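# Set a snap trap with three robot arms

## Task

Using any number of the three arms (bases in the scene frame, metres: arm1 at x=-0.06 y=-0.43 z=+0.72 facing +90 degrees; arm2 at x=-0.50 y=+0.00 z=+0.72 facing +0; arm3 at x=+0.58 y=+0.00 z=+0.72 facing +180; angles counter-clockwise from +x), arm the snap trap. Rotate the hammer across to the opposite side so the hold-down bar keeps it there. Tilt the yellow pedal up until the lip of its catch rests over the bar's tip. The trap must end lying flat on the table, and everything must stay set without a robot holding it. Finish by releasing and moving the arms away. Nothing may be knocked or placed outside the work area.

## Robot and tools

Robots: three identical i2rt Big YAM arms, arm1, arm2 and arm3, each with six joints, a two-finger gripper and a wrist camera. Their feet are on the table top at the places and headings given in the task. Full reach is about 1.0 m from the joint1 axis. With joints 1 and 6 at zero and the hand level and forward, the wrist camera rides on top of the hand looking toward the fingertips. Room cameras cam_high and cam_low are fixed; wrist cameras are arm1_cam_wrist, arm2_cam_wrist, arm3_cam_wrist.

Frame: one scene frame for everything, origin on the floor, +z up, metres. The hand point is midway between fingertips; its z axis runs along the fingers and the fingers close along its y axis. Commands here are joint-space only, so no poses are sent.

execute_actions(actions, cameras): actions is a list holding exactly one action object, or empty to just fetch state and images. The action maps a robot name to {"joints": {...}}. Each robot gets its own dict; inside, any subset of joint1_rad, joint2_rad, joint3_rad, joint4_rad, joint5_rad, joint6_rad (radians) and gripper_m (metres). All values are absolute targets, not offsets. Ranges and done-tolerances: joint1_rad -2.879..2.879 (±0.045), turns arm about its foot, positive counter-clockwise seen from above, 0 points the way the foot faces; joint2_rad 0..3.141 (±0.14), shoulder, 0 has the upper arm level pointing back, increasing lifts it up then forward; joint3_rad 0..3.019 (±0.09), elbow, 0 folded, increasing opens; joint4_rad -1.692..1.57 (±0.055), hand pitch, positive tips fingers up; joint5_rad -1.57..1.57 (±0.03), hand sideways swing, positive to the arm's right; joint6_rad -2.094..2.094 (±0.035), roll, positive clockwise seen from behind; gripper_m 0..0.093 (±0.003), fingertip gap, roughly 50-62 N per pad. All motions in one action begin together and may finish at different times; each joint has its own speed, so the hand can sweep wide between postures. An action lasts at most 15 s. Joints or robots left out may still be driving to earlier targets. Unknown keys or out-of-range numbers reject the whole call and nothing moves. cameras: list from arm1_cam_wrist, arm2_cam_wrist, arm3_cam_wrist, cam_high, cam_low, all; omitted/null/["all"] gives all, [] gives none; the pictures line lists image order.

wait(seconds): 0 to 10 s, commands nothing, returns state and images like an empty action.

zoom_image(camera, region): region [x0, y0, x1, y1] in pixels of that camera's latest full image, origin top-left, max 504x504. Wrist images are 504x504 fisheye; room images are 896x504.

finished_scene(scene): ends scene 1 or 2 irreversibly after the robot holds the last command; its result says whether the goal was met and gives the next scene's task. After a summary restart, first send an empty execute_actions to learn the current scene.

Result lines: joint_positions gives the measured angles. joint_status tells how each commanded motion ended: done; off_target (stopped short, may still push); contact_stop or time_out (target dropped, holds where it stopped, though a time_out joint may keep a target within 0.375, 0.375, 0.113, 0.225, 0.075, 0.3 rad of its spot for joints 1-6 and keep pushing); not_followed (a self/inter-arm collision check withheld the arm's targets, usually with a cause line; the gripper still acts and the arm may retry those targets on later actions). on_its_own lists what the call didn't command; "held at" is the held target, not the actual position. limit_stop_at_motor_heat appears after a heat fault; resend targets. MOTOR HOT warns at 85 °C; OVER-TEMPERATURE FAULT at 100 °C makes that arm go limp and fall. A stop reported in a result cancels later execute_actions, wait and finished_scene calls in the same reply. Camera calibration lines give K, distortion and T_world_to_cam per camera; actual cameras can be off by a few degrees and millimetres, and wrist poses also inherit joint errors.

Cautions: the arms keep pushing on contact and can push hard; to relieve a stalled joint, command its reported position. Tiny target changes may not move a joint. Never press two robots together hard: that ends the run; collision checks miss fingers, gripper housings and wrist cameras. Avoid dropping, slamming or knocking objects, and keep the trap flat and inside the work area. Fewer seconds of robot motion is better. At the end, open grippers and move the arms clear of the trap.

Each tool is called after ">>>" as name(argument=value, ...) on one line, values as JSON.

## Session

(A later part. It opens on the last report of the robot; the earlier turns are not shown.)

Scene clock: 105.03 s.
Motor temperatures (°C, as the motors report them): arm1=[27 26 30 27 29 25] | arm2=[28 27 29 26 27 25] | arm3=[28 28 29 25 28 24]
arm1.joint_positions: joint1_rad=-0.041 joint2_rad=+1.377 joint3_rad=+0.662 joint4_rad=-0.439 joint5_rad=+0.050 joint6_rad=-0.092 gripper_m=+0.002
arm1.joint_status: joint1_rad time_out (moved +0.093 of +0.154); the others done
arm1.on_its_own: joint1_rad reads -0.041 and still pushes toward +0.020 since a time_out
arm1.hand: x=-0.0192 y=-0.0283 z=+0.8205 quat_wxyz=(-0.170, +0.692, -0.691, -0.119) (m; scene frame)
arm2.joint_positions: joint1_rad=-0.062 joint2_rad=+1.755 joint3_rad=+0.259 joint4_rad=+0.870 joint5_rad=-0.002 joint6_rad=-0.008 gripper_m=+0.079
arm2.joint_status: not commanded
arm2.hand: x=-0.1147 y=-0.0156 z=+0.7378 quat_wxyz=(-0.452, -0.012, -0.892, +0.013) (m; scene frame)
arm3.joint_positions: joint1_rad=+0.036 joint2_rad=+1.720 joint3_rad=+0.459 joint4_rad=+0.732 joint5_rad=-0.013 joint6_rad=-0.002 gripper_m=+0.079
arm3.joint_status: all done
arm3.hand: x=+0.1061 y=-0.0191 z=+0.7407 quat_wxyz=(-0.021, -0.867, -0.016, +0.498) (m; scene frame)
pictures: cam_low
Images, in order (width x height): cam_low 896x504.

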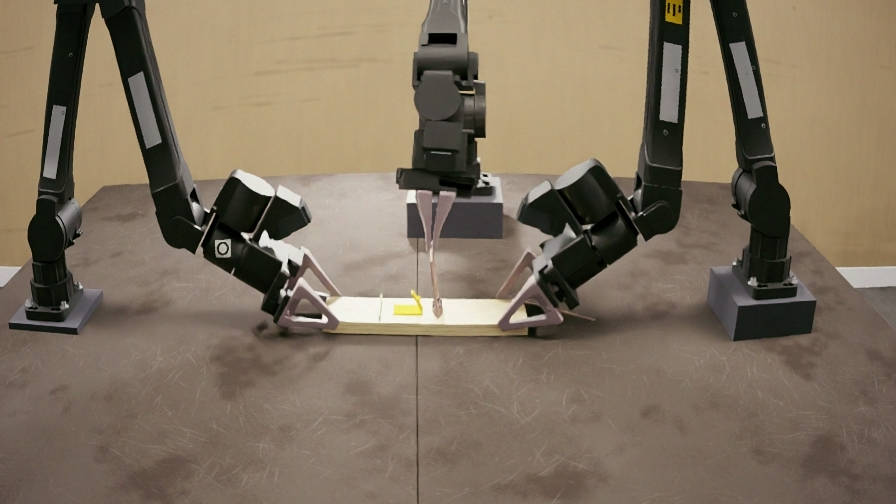

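>>> execute_actions(actions=[{"arm2":{"joints":{"gripper_m":0.093,"joint2_rad":1.75}}}], cameras=["cam_high"])

>>> execute_actions(actions=[{"arm2":{"joints":{"joint1_rad":-0.05,"joint2_rad":1.45,"joint3_rad":0.1,"joint4_rad":0.6}},"arm1":{"joints":{"joint1_rad":0.11,"joint2_rad":1.45,"joint3_rad":0.69,"joint5_rad":-0.03,"joint6_rad":0.02}}}], cameras=["cam_high","cam_low","arm2_cam_wrist"])

Scene clock: 141.40 s.
Motor temperatures (°C, as the motors report them): arm1=[27 26 31 27 33 25] | arm2=[28 27 29 26 27 25] | arm3=[28 28 28 25 28 24]
arm1.joint_positions: joint1_rad=-0.041 joint2_rad=+1.377 joint3_rad=+0.662 joint4_rad=-0.437 joint5_rad=+0.048 joint6_rad=-0.089 gripper_m=+0.002
arm1.joint_status: not commanded
arm1.on_its_own: joint1_rad reads -0.041 and still pushes toward +0.020 since a time_out
arm1.hand: x=-0.0194 y=-0.0280 z=+0.8207 quat_wxyz=(-0.170, +0.691, -0.692, -0.120) (m; scene frame)
arm2.joint_positions: joint1_rad=-0.062 joint2_rad=+1.754 joint3_rad=+0.259 joint4_rad=+0.870 joint5_rad=-0.003 joint6_rad=-0.007 gripper_m=+0.093
arm2.joint_status: all done
arm2.hand: x=-0.1145 y=-0.0157 z=+0.7382 quat_wxyz=(-0.452, -0.012, -0.892, +0.013) (m; scene frame)
arm3.joint_positions: joint1_rad=+0.036 joint2_rad=+1.717 joint3_rad=+0.459 joint4_rad=+0.737 joint5_rad=-0.009 joint6_rad=+0.002 gripper_m=+0.079
arm3.joint_status: not commanded
arm3.hand: x=+0.1052 y=-0.0183 z=+0.7427 quat_wxyz=(-0.020, -0.865, -0.013, +0.501) (m; scene frame)
pictures: cam_high
Images, in order (width x height): cam_high 896x504.

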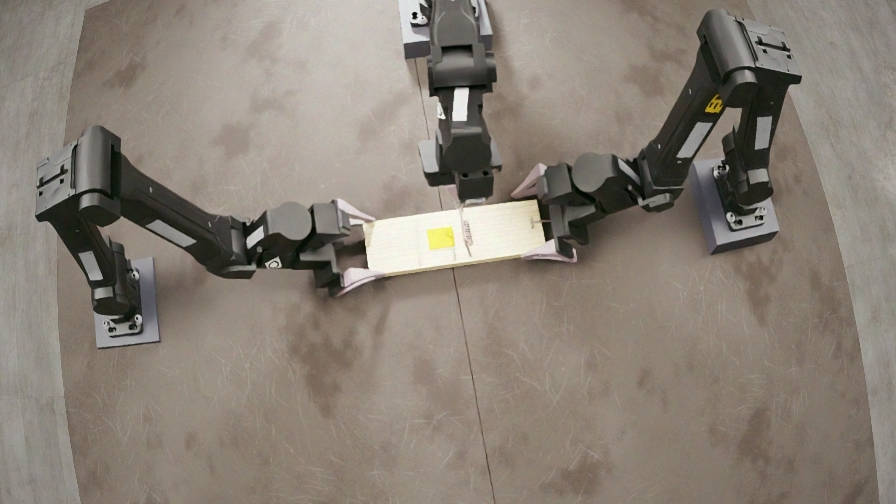

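Scene clock: 143.37 s.
Motor temperatures (°C, as the motors report them): arm1=[27 26 31 27 33 25] | arm2=[28 27 29 26 27 25] | arm3=[28 28 28 25 28 24]
arm1.joint_positions: joint1_rad=+0.060 joint2_rad=+1.414 joint3_rad=+0.662 joint4_rad=-0.422 joint5_rad=+0.016 joint6_rad=+0.023 gripper_m=+0.002
arm1.joint_status: joint1_rad time_out (moved +0.101 of +0.151); joint5_rad time_out (moved -0.032 of -0.078); the others done
arm1.on_its_own: joint1_rad reads +0.060 and still pushes toward +0.110 since a time_out; joint5_rad reads +0.016 and still pushes toward -0.030 since a time_out
arm1.hand: x=-0.0657 y=-0.0261 z=+0.8086 quat_wxyz=(-0.138, +0.691, -0.695, -0.141) (m; scene frame)
arm2.joint_positions: joint1_rad=-0.060 joint2_rad=+1.453 joint3_rad=+0.091 joint4_rad=+0.611 joint5_rad=-0.003 joint6_rad=-0.007 gripper_m=+0.093
arm2.joint_status: all done
arm2.hand: x=-0.1965 y=-0.0119 z=+0.7463 quat_wxyz=(-0.396, -0.012, -0.918, +0.011) (m; scene frame)
arm3.joint_positions: joint1_rad=+0.036 joint2_rad=+1.717 joint3_rad=+0.458 joint4_rad=+0.737 joint5_rad=-0.004 joint6_rad=+0.005 gripper_m=+0.079
arm3.joint_status: not commanded
arm3.hand: x=+0.1059 y=-0.0174 z=+0.7422 quat_wxyz=(-0.019, -0.865, -0.011, +0.500) (m; scene frame)
pictures: arm2_cam_wrist, cam_high, cam_low
camera_calibration (this result's frames):
arm2_cam_wrist: T_world_to_cam=[[-0.039949, -0.999197, -0.00315816, -0.0181716], [-0.980013, 0.039798, -0.194911, -0.0376746], [0.19488, -0.00469146, -0.980816, 0.896648], [0, 0, 0, 1]] pos_world=[-0.212387, -0.0124511, 0.872046]
Images, in order (width x height): arm2_cam_wrist 504x504, cam_high 896x504, cam_low 896x504.

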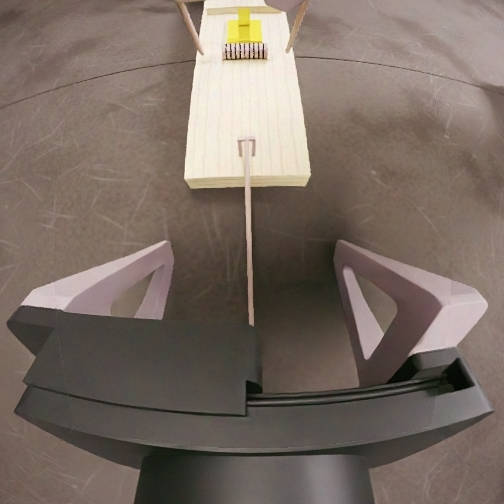

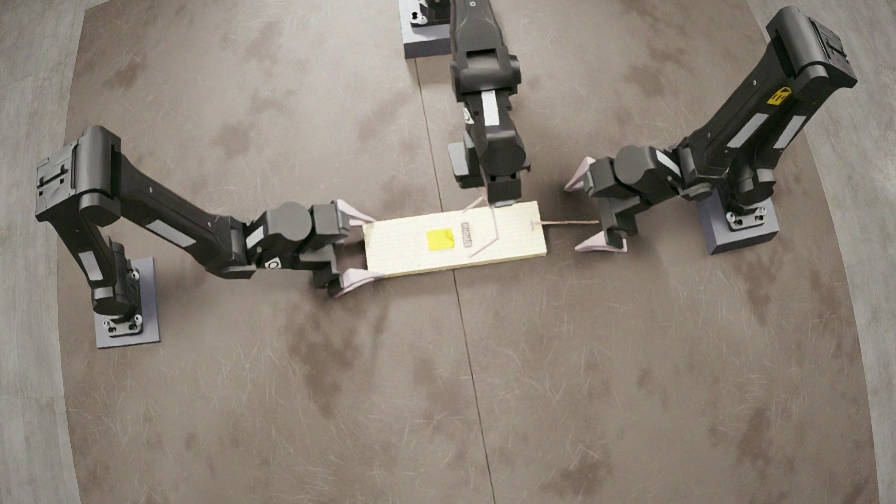

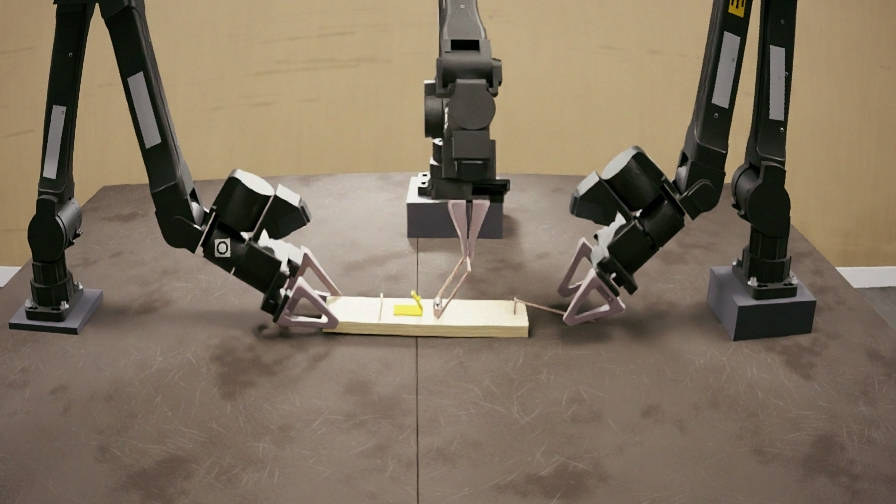

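>>> execute_actions(actions=[{"arm2":{"joints":{"joint1_rad":-0.07,"gripper_m":0.03}},"arm1":{"joints":{"joint1_rad":0.155,"joint2_rad":1.54,"joint3_rad":0.66,"joint6_rad":0.08}}}], cameras=["cam_low","arm2_cam_wrist"])

>>> execute_actions(actions=[{"arm1":{"joints":{"joint2_rad":1.64,"joint3_rad":0.635,"joint4_rad":-0.36,"joint5_rad":0,"joint6_rad":0.12}}}], cameras=["cam_low","arm2_cam_wrist"])

Scene clock: 153.60 s.
Motor temperatures (°C, as the motors report them): arm1=[27 26 31 27 33 25] | arm2=[28 27 29 26 27 25] | arm3=[28 28 28 25 28 24]
arm1.joint_positions: joint1_rad=+0.107 joint2_rad=+1.493 joint3_rad=+0.667 joint4_rad=-0.397 joint5_rad=+0.010 joint6_rad=+0.079 gripper_m=+0.002
arm1.joint_status: joint1_rad time_out (moved +0.048 of +0.095); the others done
arm1.on_its_own: joint1_rad reads +0.107 and still pushes toward +0.155 since a time_out; joint5_rad reads +0.010 and still pushes toward -0.030 since a time_out
arm1.hand: x=-0.0862 y=-0.0282 z=+0.7822 quat_wxyz=(-0.113, +0.692, -0.701, -0.132) (m; scene frame)
arm2.joint_positions: joint1_rad=-0.060 joint2_rad=+1.453 joint3_rad=+0.091 joint4_rad=+0.611 joint5_rad=-0.003 joint6_rad=-0.007 gripper_m=+0.030
arm2.joint_status: all done
arm2.hand: x=-0.1965 y=-0.0119 z=+0.7463 quat_wxyz=(-0.396, -0.012, -0.918, +0.011) (m; scene frame)
arm3.joint_positions: joint1_rad=+0.036 joint2_rad=+1.718 joint3_rad=+0.452 joint4_rad=+0.737 joint5_rad=-0.007 joint6_rad=+0.004 gripper_m=+0.079
arm3.joint_status: not commanded
arm3.hand: x=+0.1090 y=-0.0178 z=+0.7400 quat_wxyz=(-0.019, -0.867, -0.012, +0.498) (m; scene frame)
pictures: arm2_cam_wrist, cam_low
camera_calibration (this result's frames):
arm2_cam_wrist: T_world_to_cam=[[-0.039949, -0.999197, -0.00315816, -0.0181716], [-0.980013, 0.039798, -0.194911, -0.0376746], [0.19488, -0.00469146, -0.980816, 0.896648], [0, 0, 0, 1]] pos_world=[-0.212387, -0.0124511, 0.872046]
Images, in order (width x height): arm2_cam_wrist 504x504, cam_low 896x504.

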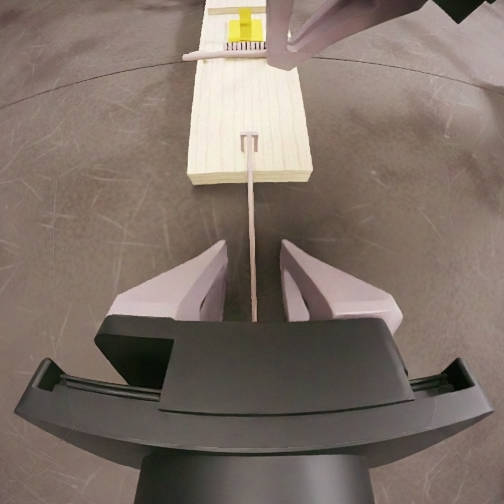

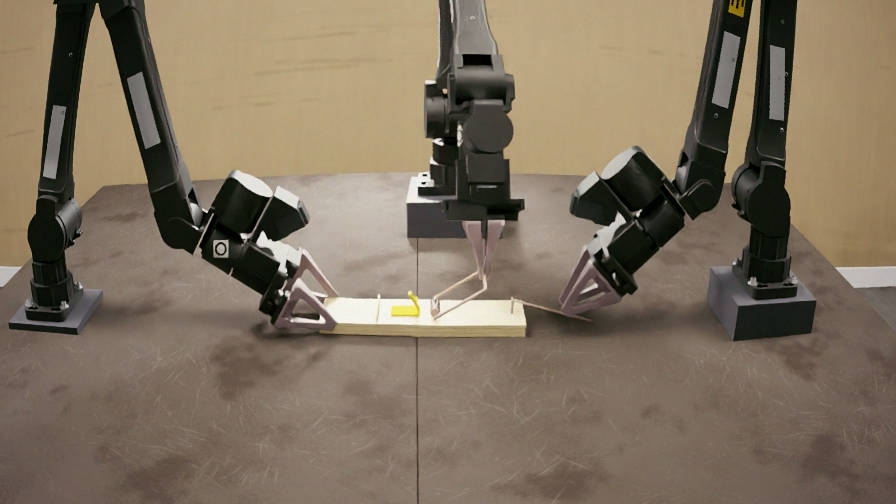

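not run: a stop came earlier in this reply.

>>> execute_actions(actions=[{"arm1":{"joints":{"joint2_rad":1.64,"joint3_rad":0.635,"joint4_rad":-0.36,"joint5_rad":0,"joint6_rad":0.12}},"arm3":{"joints":{"joint3_rad":0.44}},"arm2":{"joints":{"joint2_rad":1.51}}}], cameras=["cam_low","arm2_cam_wrist"])

>>> execute_actions(actions=[{"arm1":{"joints":{"joint2_rad":1.63,"joint3_rad":0.55,"joint4_rad":-0.17}},"arm2":{"joints":{"gripper_m":0.001}}}], cameras=["cam_low","arm2_cam_wrist"])

Scene clock: 166.17 s.
Motor temperatures (°C, as the motors report them): arm1=[27 26 30 27 33 25] | arm2=[28 27 29 26 27 25] | arm3=[28 28 28 25 28 24]
arm1.joint_positions: joint1_rad=+0.132 joint2_rad=+1.578 joint3_rad=+0.667 joint4_rad=-0.341 joint5_rad=+0.020 joint6_rad=+0.112 gripper_m=+0.002
arm1.joint_status: all done
arm1.hand: x=-0.0947 y=-0.0280 z=+0.7544 quat_wxyz=(-0.103, +0.690, -0.706, -0.121) (m; scene frame)
arm2.joint_positions: joint1_rad=-0.060 joint2_rad=+1.499 joint3_rad=+0.091 joint4_rad=+0.609 joint5_rad=-0.003 joint6_rad=-0.007 gripper_m=+0.030
arm2.joint_status: all done
arm2.hand: x=-0.2044 y=-0.0117 z=+0.7332 quat_wxyz=(-0.374, -0.012, -0.927, +0.011) (m; scene frame)
arm3.joint_positions: joint1_rad=+0.036 joint2_rad=+1.720 joint3_rad=+0.452 joint4_rad=+0.737 joint5_rad=-0.006 joint6_rad=+0.004 gripper_m=+0.079
arm3.joint_status: all done
arm3.hand: x=+0.1091 y=-0.0177 z=+0.7390 quat_wxyz=(-0.019, -0.868, -0.012, +0.497) (m; scene frame)
pictures: arm2_cam_wrist, cam_low
camera_calibration (this result's frames):
arm2_cam_wrist: T_world_to_cam=[[-0.0404487, -0.999177, -0.00307603, -0.0184825], [-0.988169, 0.0404585, -0.147939, -0.0840821], [0.147942, -0.0029443, -0.988992, 0.881846], [0, 0, 0, 1]] pos_world=[-0.214297, -0.012469, 0.859643]
Images, in order (width x height): arm2_cam_wrist 504x504, cam_low 896x504.

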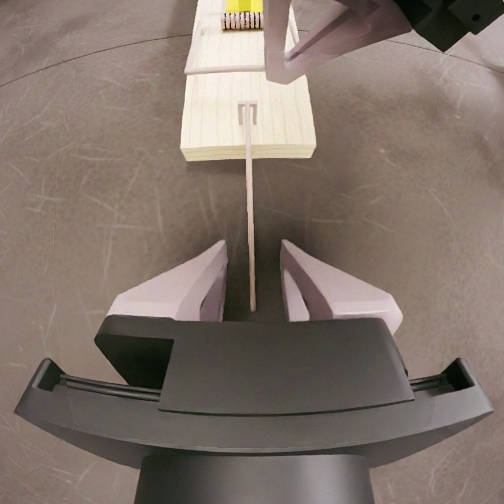

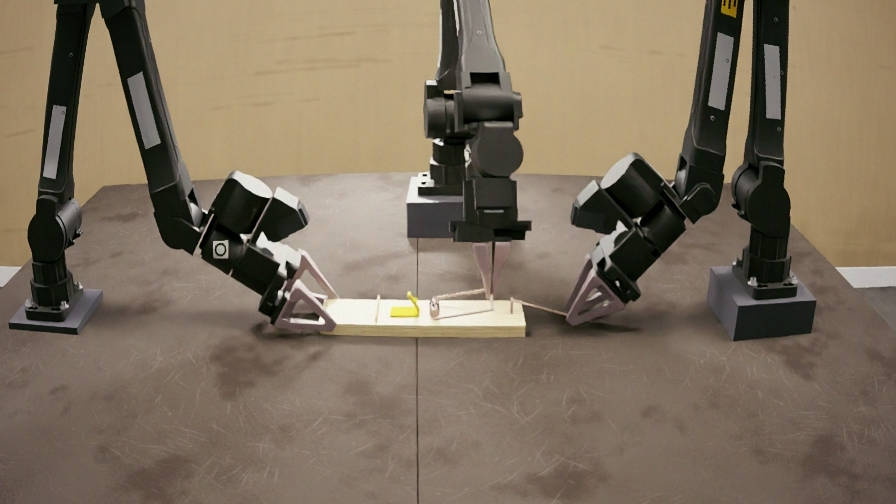

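Scene clock: 167.03 s.
Motor temperatures (°C, as the motors report them): arm1=[27 26 30 27 33 25] | arm2=[28 27 29 26 27 25] | arm3=[28 28 28 25 28 24]
arm1.joint_positions: joint1_rad=+0.132 joint2_rad=+1.571 joint3_rad=+0.593 joint4_rad=-0.171 joint5_rad=+0.018 joint6_rad=+0.113 gripper_m=+0.002
arm1.joint_status: all done
arm1.hand: x=-0.0955 y=-0.0277 z=+0.7493 quat_wxyz=(-0.135, +0.683, -0.699, -0.161) (m; scene frame)
arm2.joint_positions: joint1_rad=-0.060 joint2_rad=+1.499 joint3_rad=+0.091 joint4_rad=+0.609 joint5_rad=-0.005 joint6_rad=-0.007 gripper_m=+0.002
arm2.joint_status: all done
arm2.hand: x=-0.2044 y=-0.0113 z=+0.7332 quat_wxyz=(-0.374, -0.012, -0.927, +0.010) (m; scene frame)
arm3.joint_positions: joint1_rad=+0.036 joint2_rad=+1.720 joint3_rad=+0.452 joint4_rad=+0.737 joint5_rad=-0.005 joint6_rad=+0.000 gripper_m=+0.079
arm3.joint_status: not commanded
arm3.hand: x=+0.1091 y=-0.0176 z=+0.7390 quat_wxyz=(-0.018, -0.868, -0.013, +0.497) (m; scene frame)
pictures: arm2_cam_wrist, cam_low
camera_calibration (this result's frames):
arm2_cam_wrist: T_world_to_cam=[[-0.0391273, -0.999224, -0.00445058, -0.0168772], [-0.988215, 0.0393551, -0.147927, -0.0841149], [0.147987, -0.00138985, -0.988988, 0.881868], [0, 0, 0, 1]] pos_world=[-0.214289, -0.0123281, 0.859639]
Images, in order (width x height): arm2_cam_wrist 504x504, cam_low 896x504.

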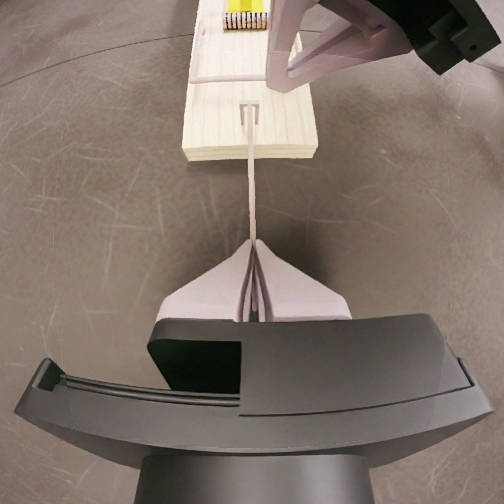

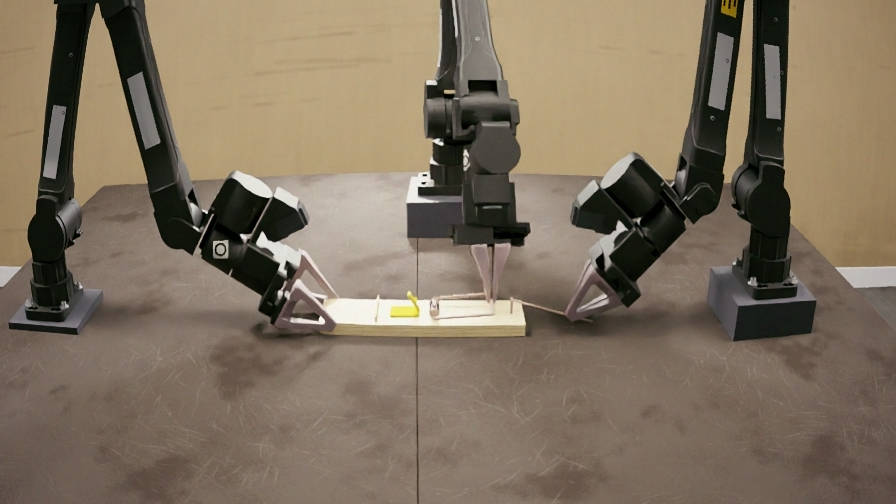

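>>> execute_actions(actions=[{"arm1":{"joints":{"joint2_rad":1.61,"joint3_rad":0.46,"joint4_rad":0.02,"joint6_rad":0.14}},"arm2":{"joints":{"joint2_rad":1.33,"joint3_rad":0.08}}}], cameras=[])

>>> execute_actions(actions=[{"arm1":{"joints":{"joint2_rad":1.635,"joint3_rad":0.36,"joint4_rad":0.29,"joint6_rad":0.16}},"arm2":{"joints":{"joint2_rad":1.03,"joint3_rad":0.185,"joint4_rad":0.2}}}], cameras=["cam_low"])

>>> execute_actions(actions=[{"arm1":{"joints":{"joint2_rad":1.69,"joint3_rad":0.27,"joint4_rad":0.56,"joint6_rad":0.18}}}], cameras=["cam_low","cam_high"])

Scene clock: 179.87 s.
Motor temperatures (°C, as the motors report them): arm1=[27 26 29 27 32 25] | arm2=[28 27 29 26 27 25] | arm3=[28 28 28 25 28 24]
arm1.joint_positions: joint1_rad=+0.132 joint2_rad=+1.553 joint3_rad=+0.505 joint4_rad=+0.033 joint5_rad=+0.018 joint6_rad=+0.122 gripper_m=+0.002
arm1.joint_status: all done
arm1.hand: x=-0.0954 y=-0.0280 z=+0.7518 quat_wxyz=(-0.175, +0.668, -0.691, -0.212) (m; scene frame)
arm2.joint_positions: joint1_rad=-0.061 joint2_rad=+1.349 joint3_rad=+0.052 joint4_rad=+0.586 joint5_rad=-0.003 joint6_rad=-0.007 gripper_m=+0.002
arm2.joint_status: all done
arm2.hand: x=-0.2058 y=-0.0116 z=+0.7600 quat_wxyz=(-0.414, -0.012, -0.910, +0.012) (m; scene frame)
arm3.joint_positions: joint1_rad=+0.036 joint2_rad=+1.720 joint3_rad=+0.452 joint4_rad=+0.737 joint5_rad=-0.005 joint6_rad=-0.005 gripper_m=+0.079
arm3.joint_status: not commanded
arm3.hand: x=+0.1091 y=-0.0175 z=+0.7391 quat_wxyz=(-0.017, -0.867, -0.015, +0.497) (m; scene frame)
pictures: none
No camera images: the call's "cameras" was empty. Leave "cameras" out to get every camera's image.

Scene clock: 181.03 s.
Motor temperatures (°C, as the motors report them): arm1=[27 26 29 27 32 25] | arm2=[28 27 29 26 27 25] | arm3=[28 28 28 25 28 24]
arm1.joint_positions: joint1_rad=+0.132 joint2_rad=+1.569 joint3_rad=+0.404 joint4_rad=+0.316 joint5_rad=+0.021 joint6_rad=+0.135 gripper_m=+0.002
arm1.joint_status: all done
arm1.hand: x=-0.0948 y=-0.0289 z=+0.7553 quat_wxyz=(-0.223, +0.644, -0.678, -0.275) (m; scene frame)
arm2.joint_positions: joint1_rad=-0.062 joint2_rad=+1.025 joint3_rad=+0.174 joint4_rad=+0.211 joint5_rad=-0.002 joint6_rad=-0.007 gripper_m=+0.001
arm2.joint_status: all done
arm2.hand: x=-0.1675 y=-0.0132 z=+0.8282 quat_wxyz=(-0.446, -0.013, -0.895, +0.013) (m; scene frame)
arm3.joint_positions: joint1_rad=+0.036 joint2_rad=+1.719 joint3_rad=+0.452 joint4_rad=+0.737 joint5_rad=-0.005 joint6_rad=-0.006 gripper_m=+0.079
arm3.joint_status: not commanded
arm3.hand: x=+0.1090 y=-0.0176 z=+0.7395 quat_wxyz=(-0.016, -0.867, -0.016, +0.497) (m; scene frame)
pictures: cam_low
Images, in order (width x height): cam_low 896x504.

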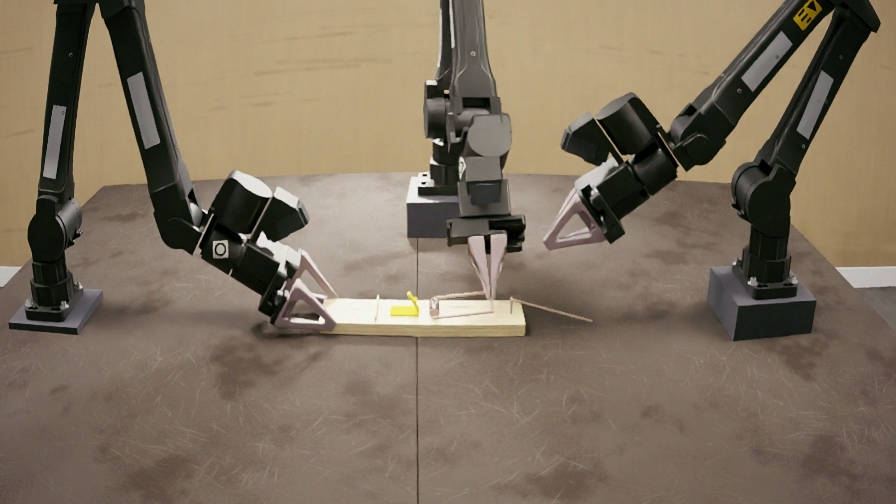

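Scene clock: 182.03 s.
Motor temperatures (°C, as the motors report them): arm1=[27 26 29 27 32 25] | arm2=[28 27 29 26 27 25] | arm3=[28 28 28 25 28 24]
arm1.joint_positions: joint1_rad=+0.132 joint2_rad=+1.623 joint3_rad=+0.324 joint4_rad=+0.604 joint5_rad=+0.024 joint6_rad=+0.149 gripper_m=+0.002
arm1.joint_status: all done
arm1.hand: x=-0.0940 y=-0.0307 z=+0.7606 quat_wxyz=(-0.266, +0.617, -0.662, -0.331) (m; scene frame)
arm2.joint_positions: joint1_rad=-0.062 joint2_rad=+1.025 joint3_rad=+0.174 joint4_rad=+0.211 joint5_rad=-0.002 joint6_rad=-0.007 gripper_m=+0.001
arm2.joint_status: not commanded
arm2.hand: x=-0.1675 y=-0.0132 z=+0.8282 quat_wxyz=(-0.446, -0.013, -0.895, +0.013) (m; scene frame)
arm3.joint_positions: joint1_rad=+0.036 joint2_rad=+1.719 joint3_rad=+0.452 joint4_rad=+0.737 joint5_rad=-0.005 joint6_rad=-0.008 gripper_m=+0.079
arm3.joint_status: not commanded
arm3.hand: x=+0.1090 y=-0.0176 z=+0.7395 quat_wxyz=(-0.016, -0.867, -0.017, +0.497) (m; scene frame)
pictures: cam_high, cam_low
Images, in order (width x height): cam_high 896x504, cam_low 896x504.

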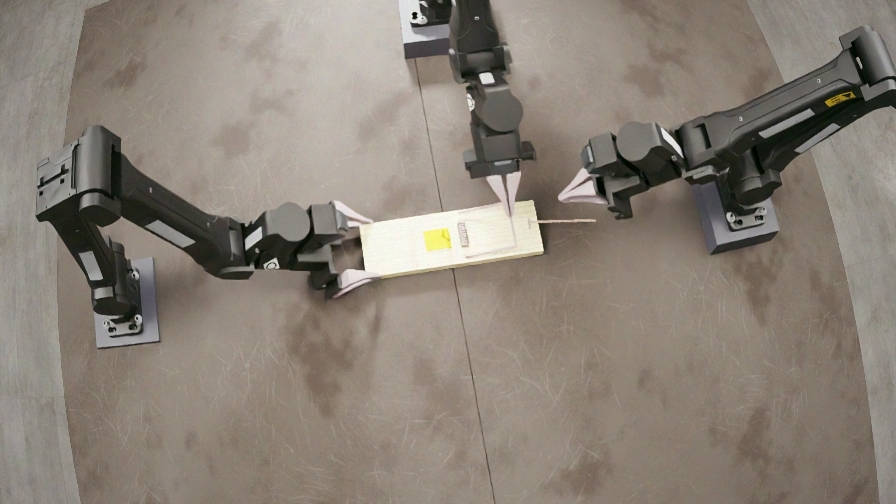

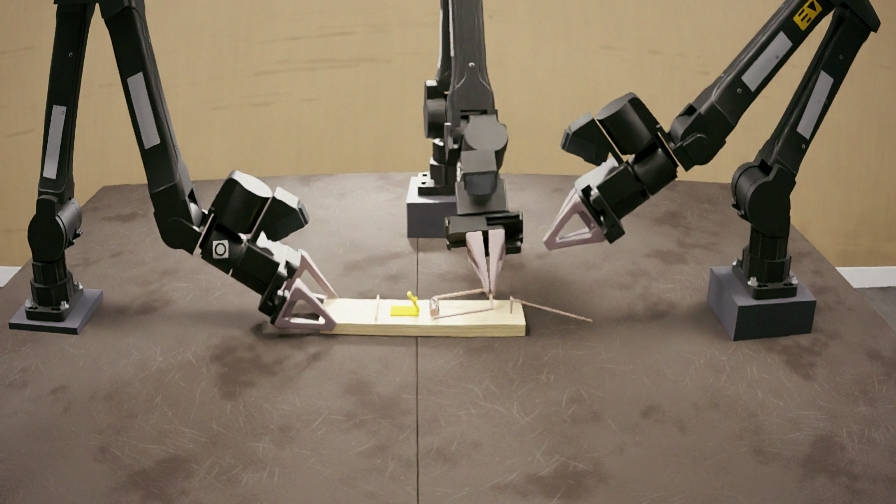

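>>> execute_actions(actions=[{"arm1":{"joints":{"joint2_rad":1.735,"joint4_rad":0.49}},"arm2":{"joints":{"joint2_rad":1.4,"joint3_rad":0.155,"joint4_rad":0.54,"gripper_m":0.03}}}], cameras=[])

>>> execute_actions(actions=[{"arm2":{"joints":{"joint2_rad":1.505}}}], cameras=[])

>>> execute_actions(actions=[{"arm2":{"joints":{"gripper_m":0.0}}}], cameras=["arm2_cam_wrist"])

>>> execute_actions(actions=[{"arm2":{"joints":{"joint2_rad":1.31,"joint3_rad":0.13,"joint4_rad":0.5}}}], cameras=["cam_low"])

Scene clock: 196.83 s.
Motor temperatures (°C, as the motors report them): arm1=[27 26 29 27 32 25] | arm2=[28 27 30 26 27 25] | arm3=[28 28 28 25 28 24]
arm1.joint_positions: joint1_rad=+0.132 joint2_rad=+1.653 joint3_rad=+0.331 joint4_rad=+0.596 joint5_rad=+0.019 joint6_rad=+0.149 gripper_m=+0.002
arm1.joint_status: joint4_rad time_out (moved -0.008 of -0.114); the others done
arm1.on_its_own: joint4_rad reads +0.596 and still pushes toward +0.490 since a time_out
arm1.hand: x=-0.0947 y=-0.0331 z=+0.7499 quat_wxyz=(-0.255, +0.623, -0.666, -0.321) (m; scene frame)
arm2.joint_positions: joint1_rad=-0.062 joint2_rad=+1.390 joint3_rad=+0.157 joint4_rad=+0.525 joint5_rad=-0.002 joint6_rad=-0.007 gripper_m=+0.030
arm2.joint_status: all done
arm2.hand: x=-0.1663 y=-0.0137 z=+0.7679 quat_wxyz=(-0.415, -0.013, -0.910, +0.012) (m; scene frame)
arm3.joint_positions: joint1_rad=+0.036 joint2_rad=+1.719 joint3_rad=+0.452 joint4_rad=+0.737 joint5_rad=-0.007 joint6_rad=-0.012 gripper_m=+0.079
arm3.joint_status: not commanded
arm3.hand: x=+0.1090 y=-0.0179 z=+0.7395 quat_wxyz=(-0.016, -0.867, -0.019, +0.497) (m; scene frame)
pictures: none
No camera images: the call's "cameras" was empty. Leave "cameras" out to get every camera's image.

not run: a stop came earlier in this reply.

not run: a stop came earlier in this reply.

not run: a stop came earlier in this reply.

>>> execute_actions(actions=[{"arm2":{"joints":{"joint2_rad":1.5}},"arm1":{"joints":{"joint4_rad":0.55,"joint2_rad":1.72}}}], cameras=[])

>>> execute_actions(actions=[{"arm2":{"joints":{"gripper_m":0.0}}}], cameras=["arm2_cam_wrist"])

>>> execute_actions(actions=[{"arm2":{"joints":{"joint2_rad":1.31,"joint3_rad":0.13,"joint4_rad":0.5}}}], cameras=["cam_low"])

Scene clock: 208.53 s.
Motor temperatures (°C, as the motors report them): arm1=[27 26 29 27 31 25] | arm2=[28 27 30 26 27 25] | arm3=[28 28 28 25 28 24]
arm1.joint_positions: joint1_rad=+0.132 joint2_rad=+1.652 joint3_rad=+0.331 joint4_rad=+0.602 joint5_rad=+0.019 joint6_rad=+0.150 gripper_m=+0.002
arm1.joint_status: all done
arm1.hand: x=-0.0948 y=-0.0319 z=+0.7515 quat_wxyz=(-0.257, +0.621, -0.665, -0.324) (m; scene frame)
arm2.joint_positions: joint1_rad=-0.062 joint2_rad=+1.492 joint3_rad=+0.157 joint4_rad=+0.528 joint5_rad=-0.002 joint6_rad=-0.007 gripper_m=+0.030
arm2.joint_status: all done
arm2.hand: x=-0.1815 y=-0.0133 z=+0.7374 quat_wxyz=(-0.369, -0.014, -0.929, +0.011) (m; scene frame)
arm3.joint_positions: joint1_rad=+0.036 joint2_rad=+1.719 joint3_rad=+0.452 joint4_rad=+0.737 joint5_rad=-0.007 joint6_rad=-0.012 gripper_m=+0.079
arm3.joint_status: not commanded
arm3.hand: x=+0.1090 y=-0.0179 z=+0.7395 quat_wxyz=(-0.016, -0.867, -0.019, +0.497) (m; scene frame)
pictures: none
No camera images: the call's "cameras" was empty. Leave "cameras" out to get every camera's image.

Scene clock: 209.07 s.
Motor temperatures (°C, as the motors report them): arm1=[27 26 29 27 31 25] | arm2=[28 27 30 26 27 25] | arm3=[28 28 28 25 28 24]
arm1.joint_positions: joint1_rad=+0.132 joint2_rad=+1.652 joint3_rad=+0.331 joint4_rad=+0.602 joint5_rad=+0.019 joint6_rad=+0.150 gripper_m=+0.002
arm1.joint_status: not commanded
arm1.hand: x=-0.0948 y=-0.0319 z=+0.7515 quat_wxyz=(-0.257, +0.621, -0.665, -0.324) (m; scene frame)
arm2.joint_positions: joint1_rad=-0.063 joint2_rad=+1.492 joint3_rad=+0.157 joint4_rad=+0.528 joint5_rad=+0.001 joint6_rad=-0.008 gripper_m=+0.002
arm2.joint_status: all done
arm2.hand: x=-0.1815 y=-0.0139 z=+0.7374 quat_wxyz=(-0.369, -0.014, -0.929, +0.013) (m; scene frame)
arm3.joint_positions: joint1_rad=+0.036 joint2_rad=+1.719 joint3_rad=+0.452 joint4_rad=+0.737 joint5_rad=-0.007 joint6_rad=-0.012 gripper_m=+0.079
arm3.joint_status: not commanded
arm3.hand: x=+0.1090 y=-0.0179 z=+0.7395 quat_wxyz=(-0.016, -0.867, -0.019, +0.497) (m; scene frame)
pictures: arm2_cam_wrist
camera_calibration (this result's frames):
arm2_cam_wrist: T_world_to_cam=[[-0.0450104, -0.998987, -0.0000222309, -0.0229133], [-0.989247, 0.0445747, -0.139299, -0.067256], [0.139159, -0.00624794, -0.99025, 0.881815], [0, 0, 0, 1]] pos_world=[-0.190277, -0.0143826, 0.863848]
Images, in order (width x height): arm2_cam_wrist 504x504.

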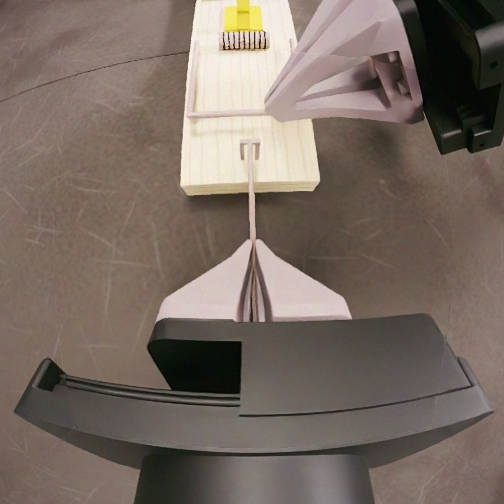

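Scene clock: 209.90 s.
Motor temperatures (°C, as the motors report them): arm1=[27 26 29 27 31 25] | arm2=[28 27 30 26 27 25] | arm3=[28 28 28 25 28 24]
arm1.joint_positions: joint1_rad=+0.132 joint2_rad=+1.652 joint3_rad=+0.331 joint4_rad=+0.602 joint5_rad=+0.019 joint6_rad=+0.151 gripper_m=+0.002
arm1.joint_status: not commanded
arm1.hand: x=-0.0948 y=-0.0319 z=+0.7515 quat_wxyz=(-0.257, +0.621, -0.666, -0.324) (m; scene frame)
arm2.joint_positions: joint1_rad=-0.063 joint2_rad=+1.331 joint3_rad=+0.120 joint4_rad=+0.492 joint5_rad=+0.001 joint6_rad=-0.014 gripper_m=+0.002
arm2.joint_status: all done
arm2.hand: x=-0.1826 y=-0.0138 z=+0.7683 quat_wxyz=(-0.410, -0.011, -0.912, +0.015) (m; scene frame)
arm3.joint_positions: joint1_rad=+0.036 joint2_rad=+1.719 joint3_rad=+0.452 joint4_rad=+0.737 joint5_rad=-0.007 joint6_rad=-0.012 gripper_m=+0.079
arm3.joint_status: not commanded
arm3.hand: x=+0.1090 y=-0.0179 z=+0.7395 quat_wxyz=(-0.016, -0.867, -0.019, +0.497) (m; scene frame)
pictures: cam_low
Images, in order (width x height): cam_low 896x504.

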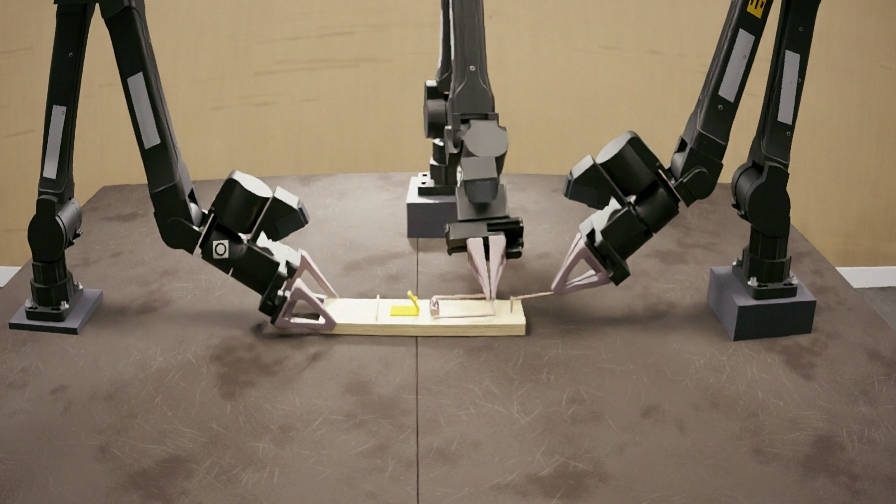

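>>> execute_actions(actions=[{"arm2":{"joints":{"joint2_rad":1.16,"joint3_rad":0.2,"joint4_rad":0.3}}}], cameras=["cam_low"])

>>> execute_actions(actions=[{"arm2":{"joints":{"joint2_rad":1.23,"joint3_rad":0.24,"joint4_rad":0.42}}}], cameras=[])

>>> execute_actions(actions=[{"arm2":{"joints":{"joint2_rad":1.38,"joint3_rad":0.25,"joint4_rad":0.66}}}], cameras=["cam_low","cam_high"])

Scene clock: 222.43 s.
Motor temperatures (°C, as the motors report them): arm1=[27 26 28 27 31 25] | arm2=[28 27 30 26 27 25] | arm3=[28 28 28 25 28 24]
arm1.joint_positions: joint1_rad=+0.132 joint2_rad=+1.652 joint3_rad=+0.331 joint4_rad=+0.602 joint5_rad=+0.019 joint6_rad=+0.151 gripper_m=+0.002
arm1.joint_status: not commanded
arm1.hand: x=-0.0948 y=-0.0319 z=+0.7515 quat_wxyz=(-0.257, +0.621, -0.666, -0.324) (m; scene frame)
arm2.joint_positions: joint1_rad=-0.064 joint2_rad=+1.156 joint3_rad=+0.181 joint4_rad=+0.311 joint5_rad=+0.001 joint6_rad=-0.014 gripper_m=+0.001
arm2.joint_status: all done
arm2.hand: x=-0.1609 y=-0.0145 z=+0.8094 quat_wxyz=(-0.435, -0.011, -0.900, +0.016) (m; scene frame)
arm3.joint_positions: joint1_rad=+0.036 joint2_rad=+1.719 joint3_rad=+0.452 joint4_rad=+0.737 joint5_rad=-0.007 joint6_rad=-0.012 gripper_m=+0.079
arm3.joint_status: not commanded
arm3.hand: x=+0.1090 y=-0.0179 z=+0.7395 quat_wxyz=(-0.016, -0.867, -0.019, +0.497) (m; scene frame)
pictures: cam_low
Images, in order (width x height): cam_low 896x504.

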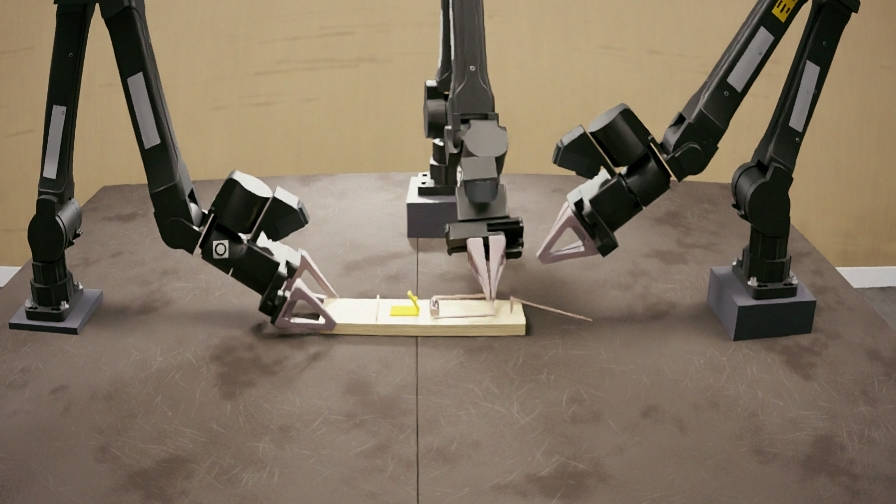

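Scene clock: 223.20 s.
Motor temperatures (°C, as the motors report them): arm1=[27 26 28 27 31 25] | arm2=[28 27 30 26 27 25] | arm3=[28 28 28 25 28 24]
arm1.joint_positions: joint1_rad=+0.132 joint2_rad=+1.652 joint3_rad=+0.331 joint4_rad=+0.602 joint5_rad=+0.019 joint6_rad=+0.151 gripper_m=+0.002
arm1.joint_status: not commanded
arm1.hand: x=-0.0948 y=-0.0319 z=+0.7515 quat_wxyz=(-0.257, +0.621, -0.666, -0.324) (m; scene frame)
arm2.joint_positions: joint1_rad=-0.064 joint2_rad=+1.220 joint3_rad=+0.213 joint4_rad=+0.404 joint5_rad=+0.001 joint6_rad=-0.014 gripper_m=+0.001
arm2.joint_status: all done
arm2.hand: x=-0.1378 y=-0.0154 z=+0.8200 quat_wxyz=(-0.462, -0.011, -0.887, +0.016) (m; scene frame)
arm3.joint_positions: joint1_rad=+0.036 joint2_rad=+1.719 joint3_rad=+0.452 joint4_rad=+0.737 joint5_rad=-0.007 joint6_rad=-0.012 gripper_m=+0.079
arm3.joint_status: not commanded
arm3.hand: x=+0.1090 y=-0.0179 z=+0.7395 quat_wxyz=(-0.016, -0.867, -0.019, +0.497) (m; scene frame)
pictures: none
No camera images: the call's "cameras" was empty. Leave "cameras" out to get every camera's image.

Scene clock: 224.17 s.
Motor temperatures (°C, as the motors report them): arm1=[27 26 28 27 31 25] | arm2=[28 27 30 26 27 25] | arm3=[28 28 28 25 28 24]
arm1.joint_positions: joint1_rad=+0.132 joint2_rad=+1.652 joint3_rad=+0.331 joint4_rad=+0.602 joint5_rad=+0.019 joint6_rad=+0.151 gripper_m=+0.002
arm1.joint_status: not commanded
arm1.hand: x=-0.0948 y=-0.0319 z=+0.7515 quat_wxyz=(-0.257, +0.621, -0.666, -0.324) (m; scene frame)
arm2.joint_positions: joint1_rad=-0.064 joint2_rad=+1.372 joint3_rad=+0.225 joint4_rad=+0.644 joint5_rad=+0.001 joint6_rad=-0.014 gripper_m=+0.001
arm2.joint_status: all done
arm2.hand: x=-0.1139 y=-0.0164 z=+0.8209 quat_wxyz=(-0.506, -0.010, -0.862, +0.018) (m; scene frame)
arm3.joint_positions: joint1_rad=+0.036 joint2_rad=+1.719 joint3_rad=+0.452 joint4_rad=+0.737 joint5_rad=-0.007 joint6_rad=-0.012 gripper_m=+0.079
arm3.joint_status: not commanded
arm3.hand: x=+0.1090 y=-0.0179 z=+0.7395 quat_wxyz=(-0.016, -0.867, -0.019, +0.497) (m; scene frame)
pictures: cam_high, cam_low
Images, in order (width x height): cam_high 896x504, cam_low 896x504.

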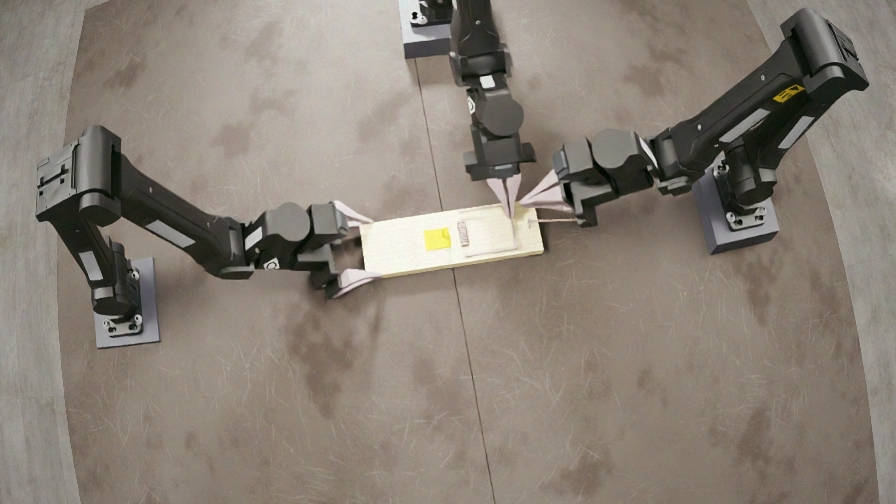

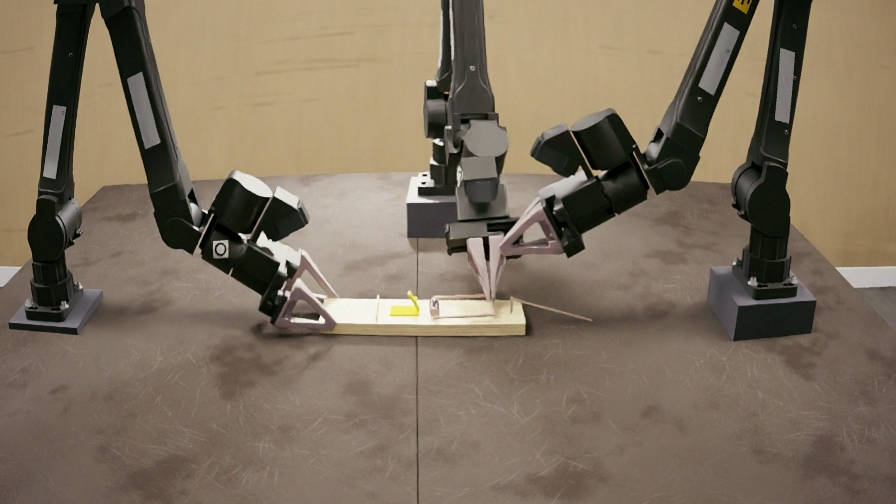

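>>> execute_actions(actions=[{"arm2":{"joints":{"joint2_rad":1.38,"joint3_rad":0.225,"joint4_rad":0.44,"gripper_m":0.03}}}], cameras=[])

>>> execute_actions(actions=[{"arm2":{"joints":{"joint2_rad":1.515}}}], cameras=[])

>>> execute_actions(actions=[{"arm2":{"joints":{"gripper_m":0.0}}}], cameras=["cam_low"])

>>> execute_actions(actions=[{"arm2":{"joints":{"joint2_rad":1.31,"joint3_rad":0.2,"joint4_rad":0.37}}}], cameras=["cam_low"])

Scene clock: 249.97 s.
Motor temperatures (°C, as the motors report them): arm1=[27 26 28 27 31 25] | arm2=[28 27 31 26 27 25] | arm3=[28 28 28 25 28 24]
arm1.joint_positions: joint1_rad=+0.132 joint2_rad=+1.652 joint3_rad=+0.331 joint4_rad=+0.602 joint5_rad=+0.019 joint6_rad=+0.151 gripper_m=+0.002
arm1.joint_status: not commanded
arm1.hand: x=-0.0948 y=-0.0319 z=+0.7515 quat_wxyz=(-0.257, +0.621, -0.666, -0.324) (m; scene frame)
arm2.joint_positions: joint1_rad=-0.064 joint2_rad=+1.372 joint3_rad=+0.225 joint4_rad=+0.450 joint5_rad=+0.001 joint6_rad=-0.014 gripper_m=+0.030
arm2.joint_status: all done
arm2.hand: x=-0.1410 y=-0.0156 z=+0.7818 quat_wxyz=(-0.420, -0.011, -0.907, +0.015) (m; scene frame)
arm3.joint_positions: joint1_rad=+0.036 joint2_rad=+1.719 joint3_rad=+0.452 joint4_rad=+0.737 joint5_rad=-0.007 joint6_rad=-0.012 gripper_m=+0.079
arm3.joint_status: not commanded
arm3.hand: x=+0.1090 y=-0.0179 z=+0.7395 quat_wxyz=(-0.016, -0.867, -0.019, +0.497) (m; scene frame)
pictures: none
No camera images: the call's "cameras" was empty. Leave "cameras" out to get every camera's image.

Scene clock: 250.77 s.
Motor temperatures (°C, as the motors report them): arm1=[27 26 28 27 31 25] | arm2=[28 27 31 26 27 25] | arm3=[28 28 28 25 28 24]
arm1.joint_positions: joint1_rad=+0.132 joint2_rad=+1.652 joint3_rad=+0.331 joint4_rad=+0.602 joint5_rad=+0.019 joint6_rad=+0.151 gripper_m=+0.002
arm1.joint_status: not commanded
arm1.hand: x=-0.0948 y=-0.0319 z=+0.7515 quat_wxyz=(-0.257, +0.621, -0.666, -0.324) (m; scene frame)
arm2.joint_positions: joint1_rad=-0.064 joint2_rad=+1.508 joint3_rad=+0.225 joint4_rad=+0.447 joint5_rad=+0.001 joint6_rad=-0.014 gripper_m=+0.030
arm2.joint_status: all done
arm2.hand: x=-0.1615 y=-0.0150 z=+0.7369 quat_wxyz=(-0.356, -0.012, -0.934, +0.014) (m; scene frame)
arm3.joint_positions: joint1_rad=+0.036 joint2_rad=+1.719 joint3_rad=+0.452 joint4_rad=+0.737 joint5_rad=-0.007 joint6_rad=-0.012 gripper_m=+0.079
arm3.joint_status: not commanded
arm3.hand: x=+0.1090 y=-0.0179 z=+0.7395 quat_wxyz=(-0.016, -0.867, -0.019, +0.497) (m; scene frame)
pictures: none
No camera images: the call's "cameras" was empty. Leave "cameras" out to get every camera's image.

Scene clock: 251.30 s.
Motor temperatures (°C, as the motors report them): arm1=[27 26 28 27 31 25] | arm2=[28 27 31 26 27 25] | arm3=[28 28 28 25 28 24]
arm1.joint_positions: joint1_rad=+0.132 joint2_rad=+1.652 joint3_rad=+0.331 joint4_rad=+0.602 joint5_rad=+0.019 joint6_rad=+0.151 gripper_m=+0.002
arm1.joint_status: not commanded
arm1.hand: x=-0.0948 y=-0.0319 z=+0.7515 quat_wxyz=(-0.257, +0.621, -0.666, -0.324) (m; scene frame)
arm2.joint_positions: joint1_rad=-0.064 joint2_rad=+1.508 joint3_rad=+0.225 joint4_rad=+0.447 joint5_rad=-0.003 joint6_rad=-0.016 gripper_m=+0.002
arm2.joint_status: all done
arm2.hand: x=-0.1615 y=-0.0144 z=+0.7369 quat_wxyz=(-0.356, -0.010, -0.934, +0.012) (m; scene frame)
arm3.joint_positions: joint1_rad=+0.036 joint2_rad=+1.719 joint3_rad=+0.452 joint4_rad=+0.737 joint5_rad=-0.007 joint6_rad=-0.012 gripper_m=+0.079
arm3.joint_status: not commanded
arm3.hand: x=+0.1090 y=-0.0179 z=+0.7395 quat_wxyz=(-0.016, -0.867, -0.019, +0.497) (m; scene frame)
pictures: cam_low
Images, in order (width x height): cam_low 896x504.

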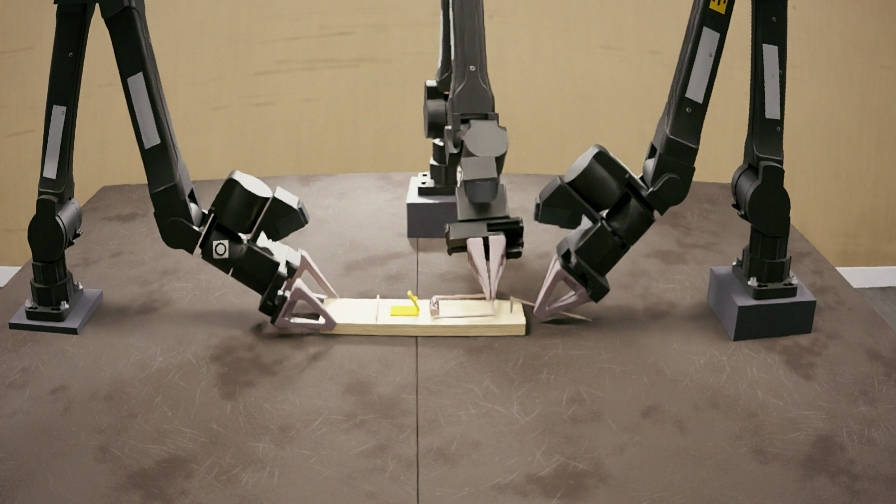

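Scene clock: 252.13 s.
Motor temperatures (°C, as the motors report them): arm1=[27 26 28 27 31 25] | arm2=[28 27 31 26 27 25] | arm3=[28 28 28 25 28 24]
arm1.joint_positions: joint1_rad=+0.133 joint2_rad=+1.652 joint3_rad=+0.330 joint4_rad=+0.603 joint5_rad=+0.018 joint6_rad=+0.152 gripper_m=+0.002
arm1.joint_status: not commanded
arm1.hand: x=-0.0952 y=-0.0321 z=+0.7516 quat_wxyz=(-0.256, +0.621, -0.665, -0.325) (m; scene frame)
arm2.joint_positions: joint1_rad=-0.064 joint2_rad=+1.342 joint3_rad=+0.204 joint4_rad=+0.366 joint5_rad=-0.003 joint6_rad=-0.024 gripper_m=+0.002
arm2.joint_status: all done
arm2.hand: x=-0.1616 y=-0.0141 z=+0.7694 quat_wxyz=(-0.386, -0.006, -0.922, +0.015) (m; scene frame)
arm3.joint_positions: joint1_rad=+0.036 joint2_rad=+1.719 joint3_rad=+0.453 joint4_rad=+0.737 joint5_rad=-0.007 joint6_rad=-0.015 gripper_m=+0.079
arm3.joint_status: not commanded
arm3.hand: x=+0.1086 y=-0.0179 z=+0.7397 quat_wxyz=(-0.015, -0.867, -0.020, +0.498) (m; scene frame)
pictures: cam_low
Images, in order (width x height): cam_low 896x504.

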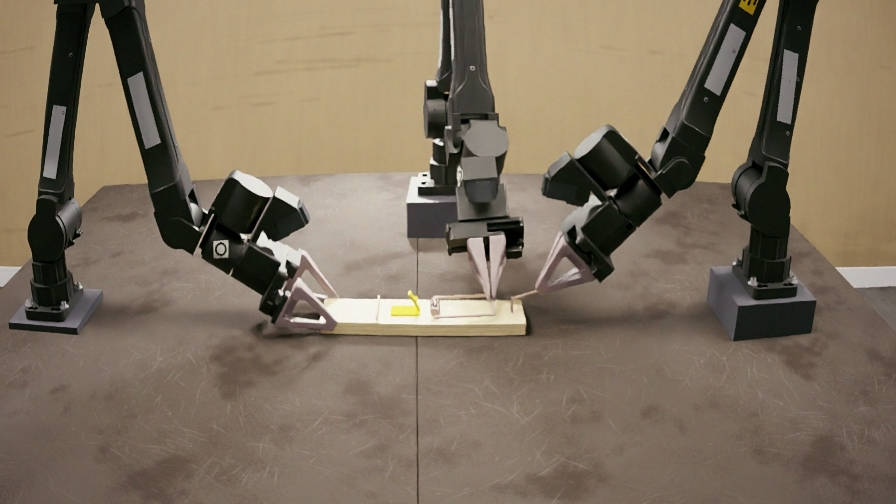

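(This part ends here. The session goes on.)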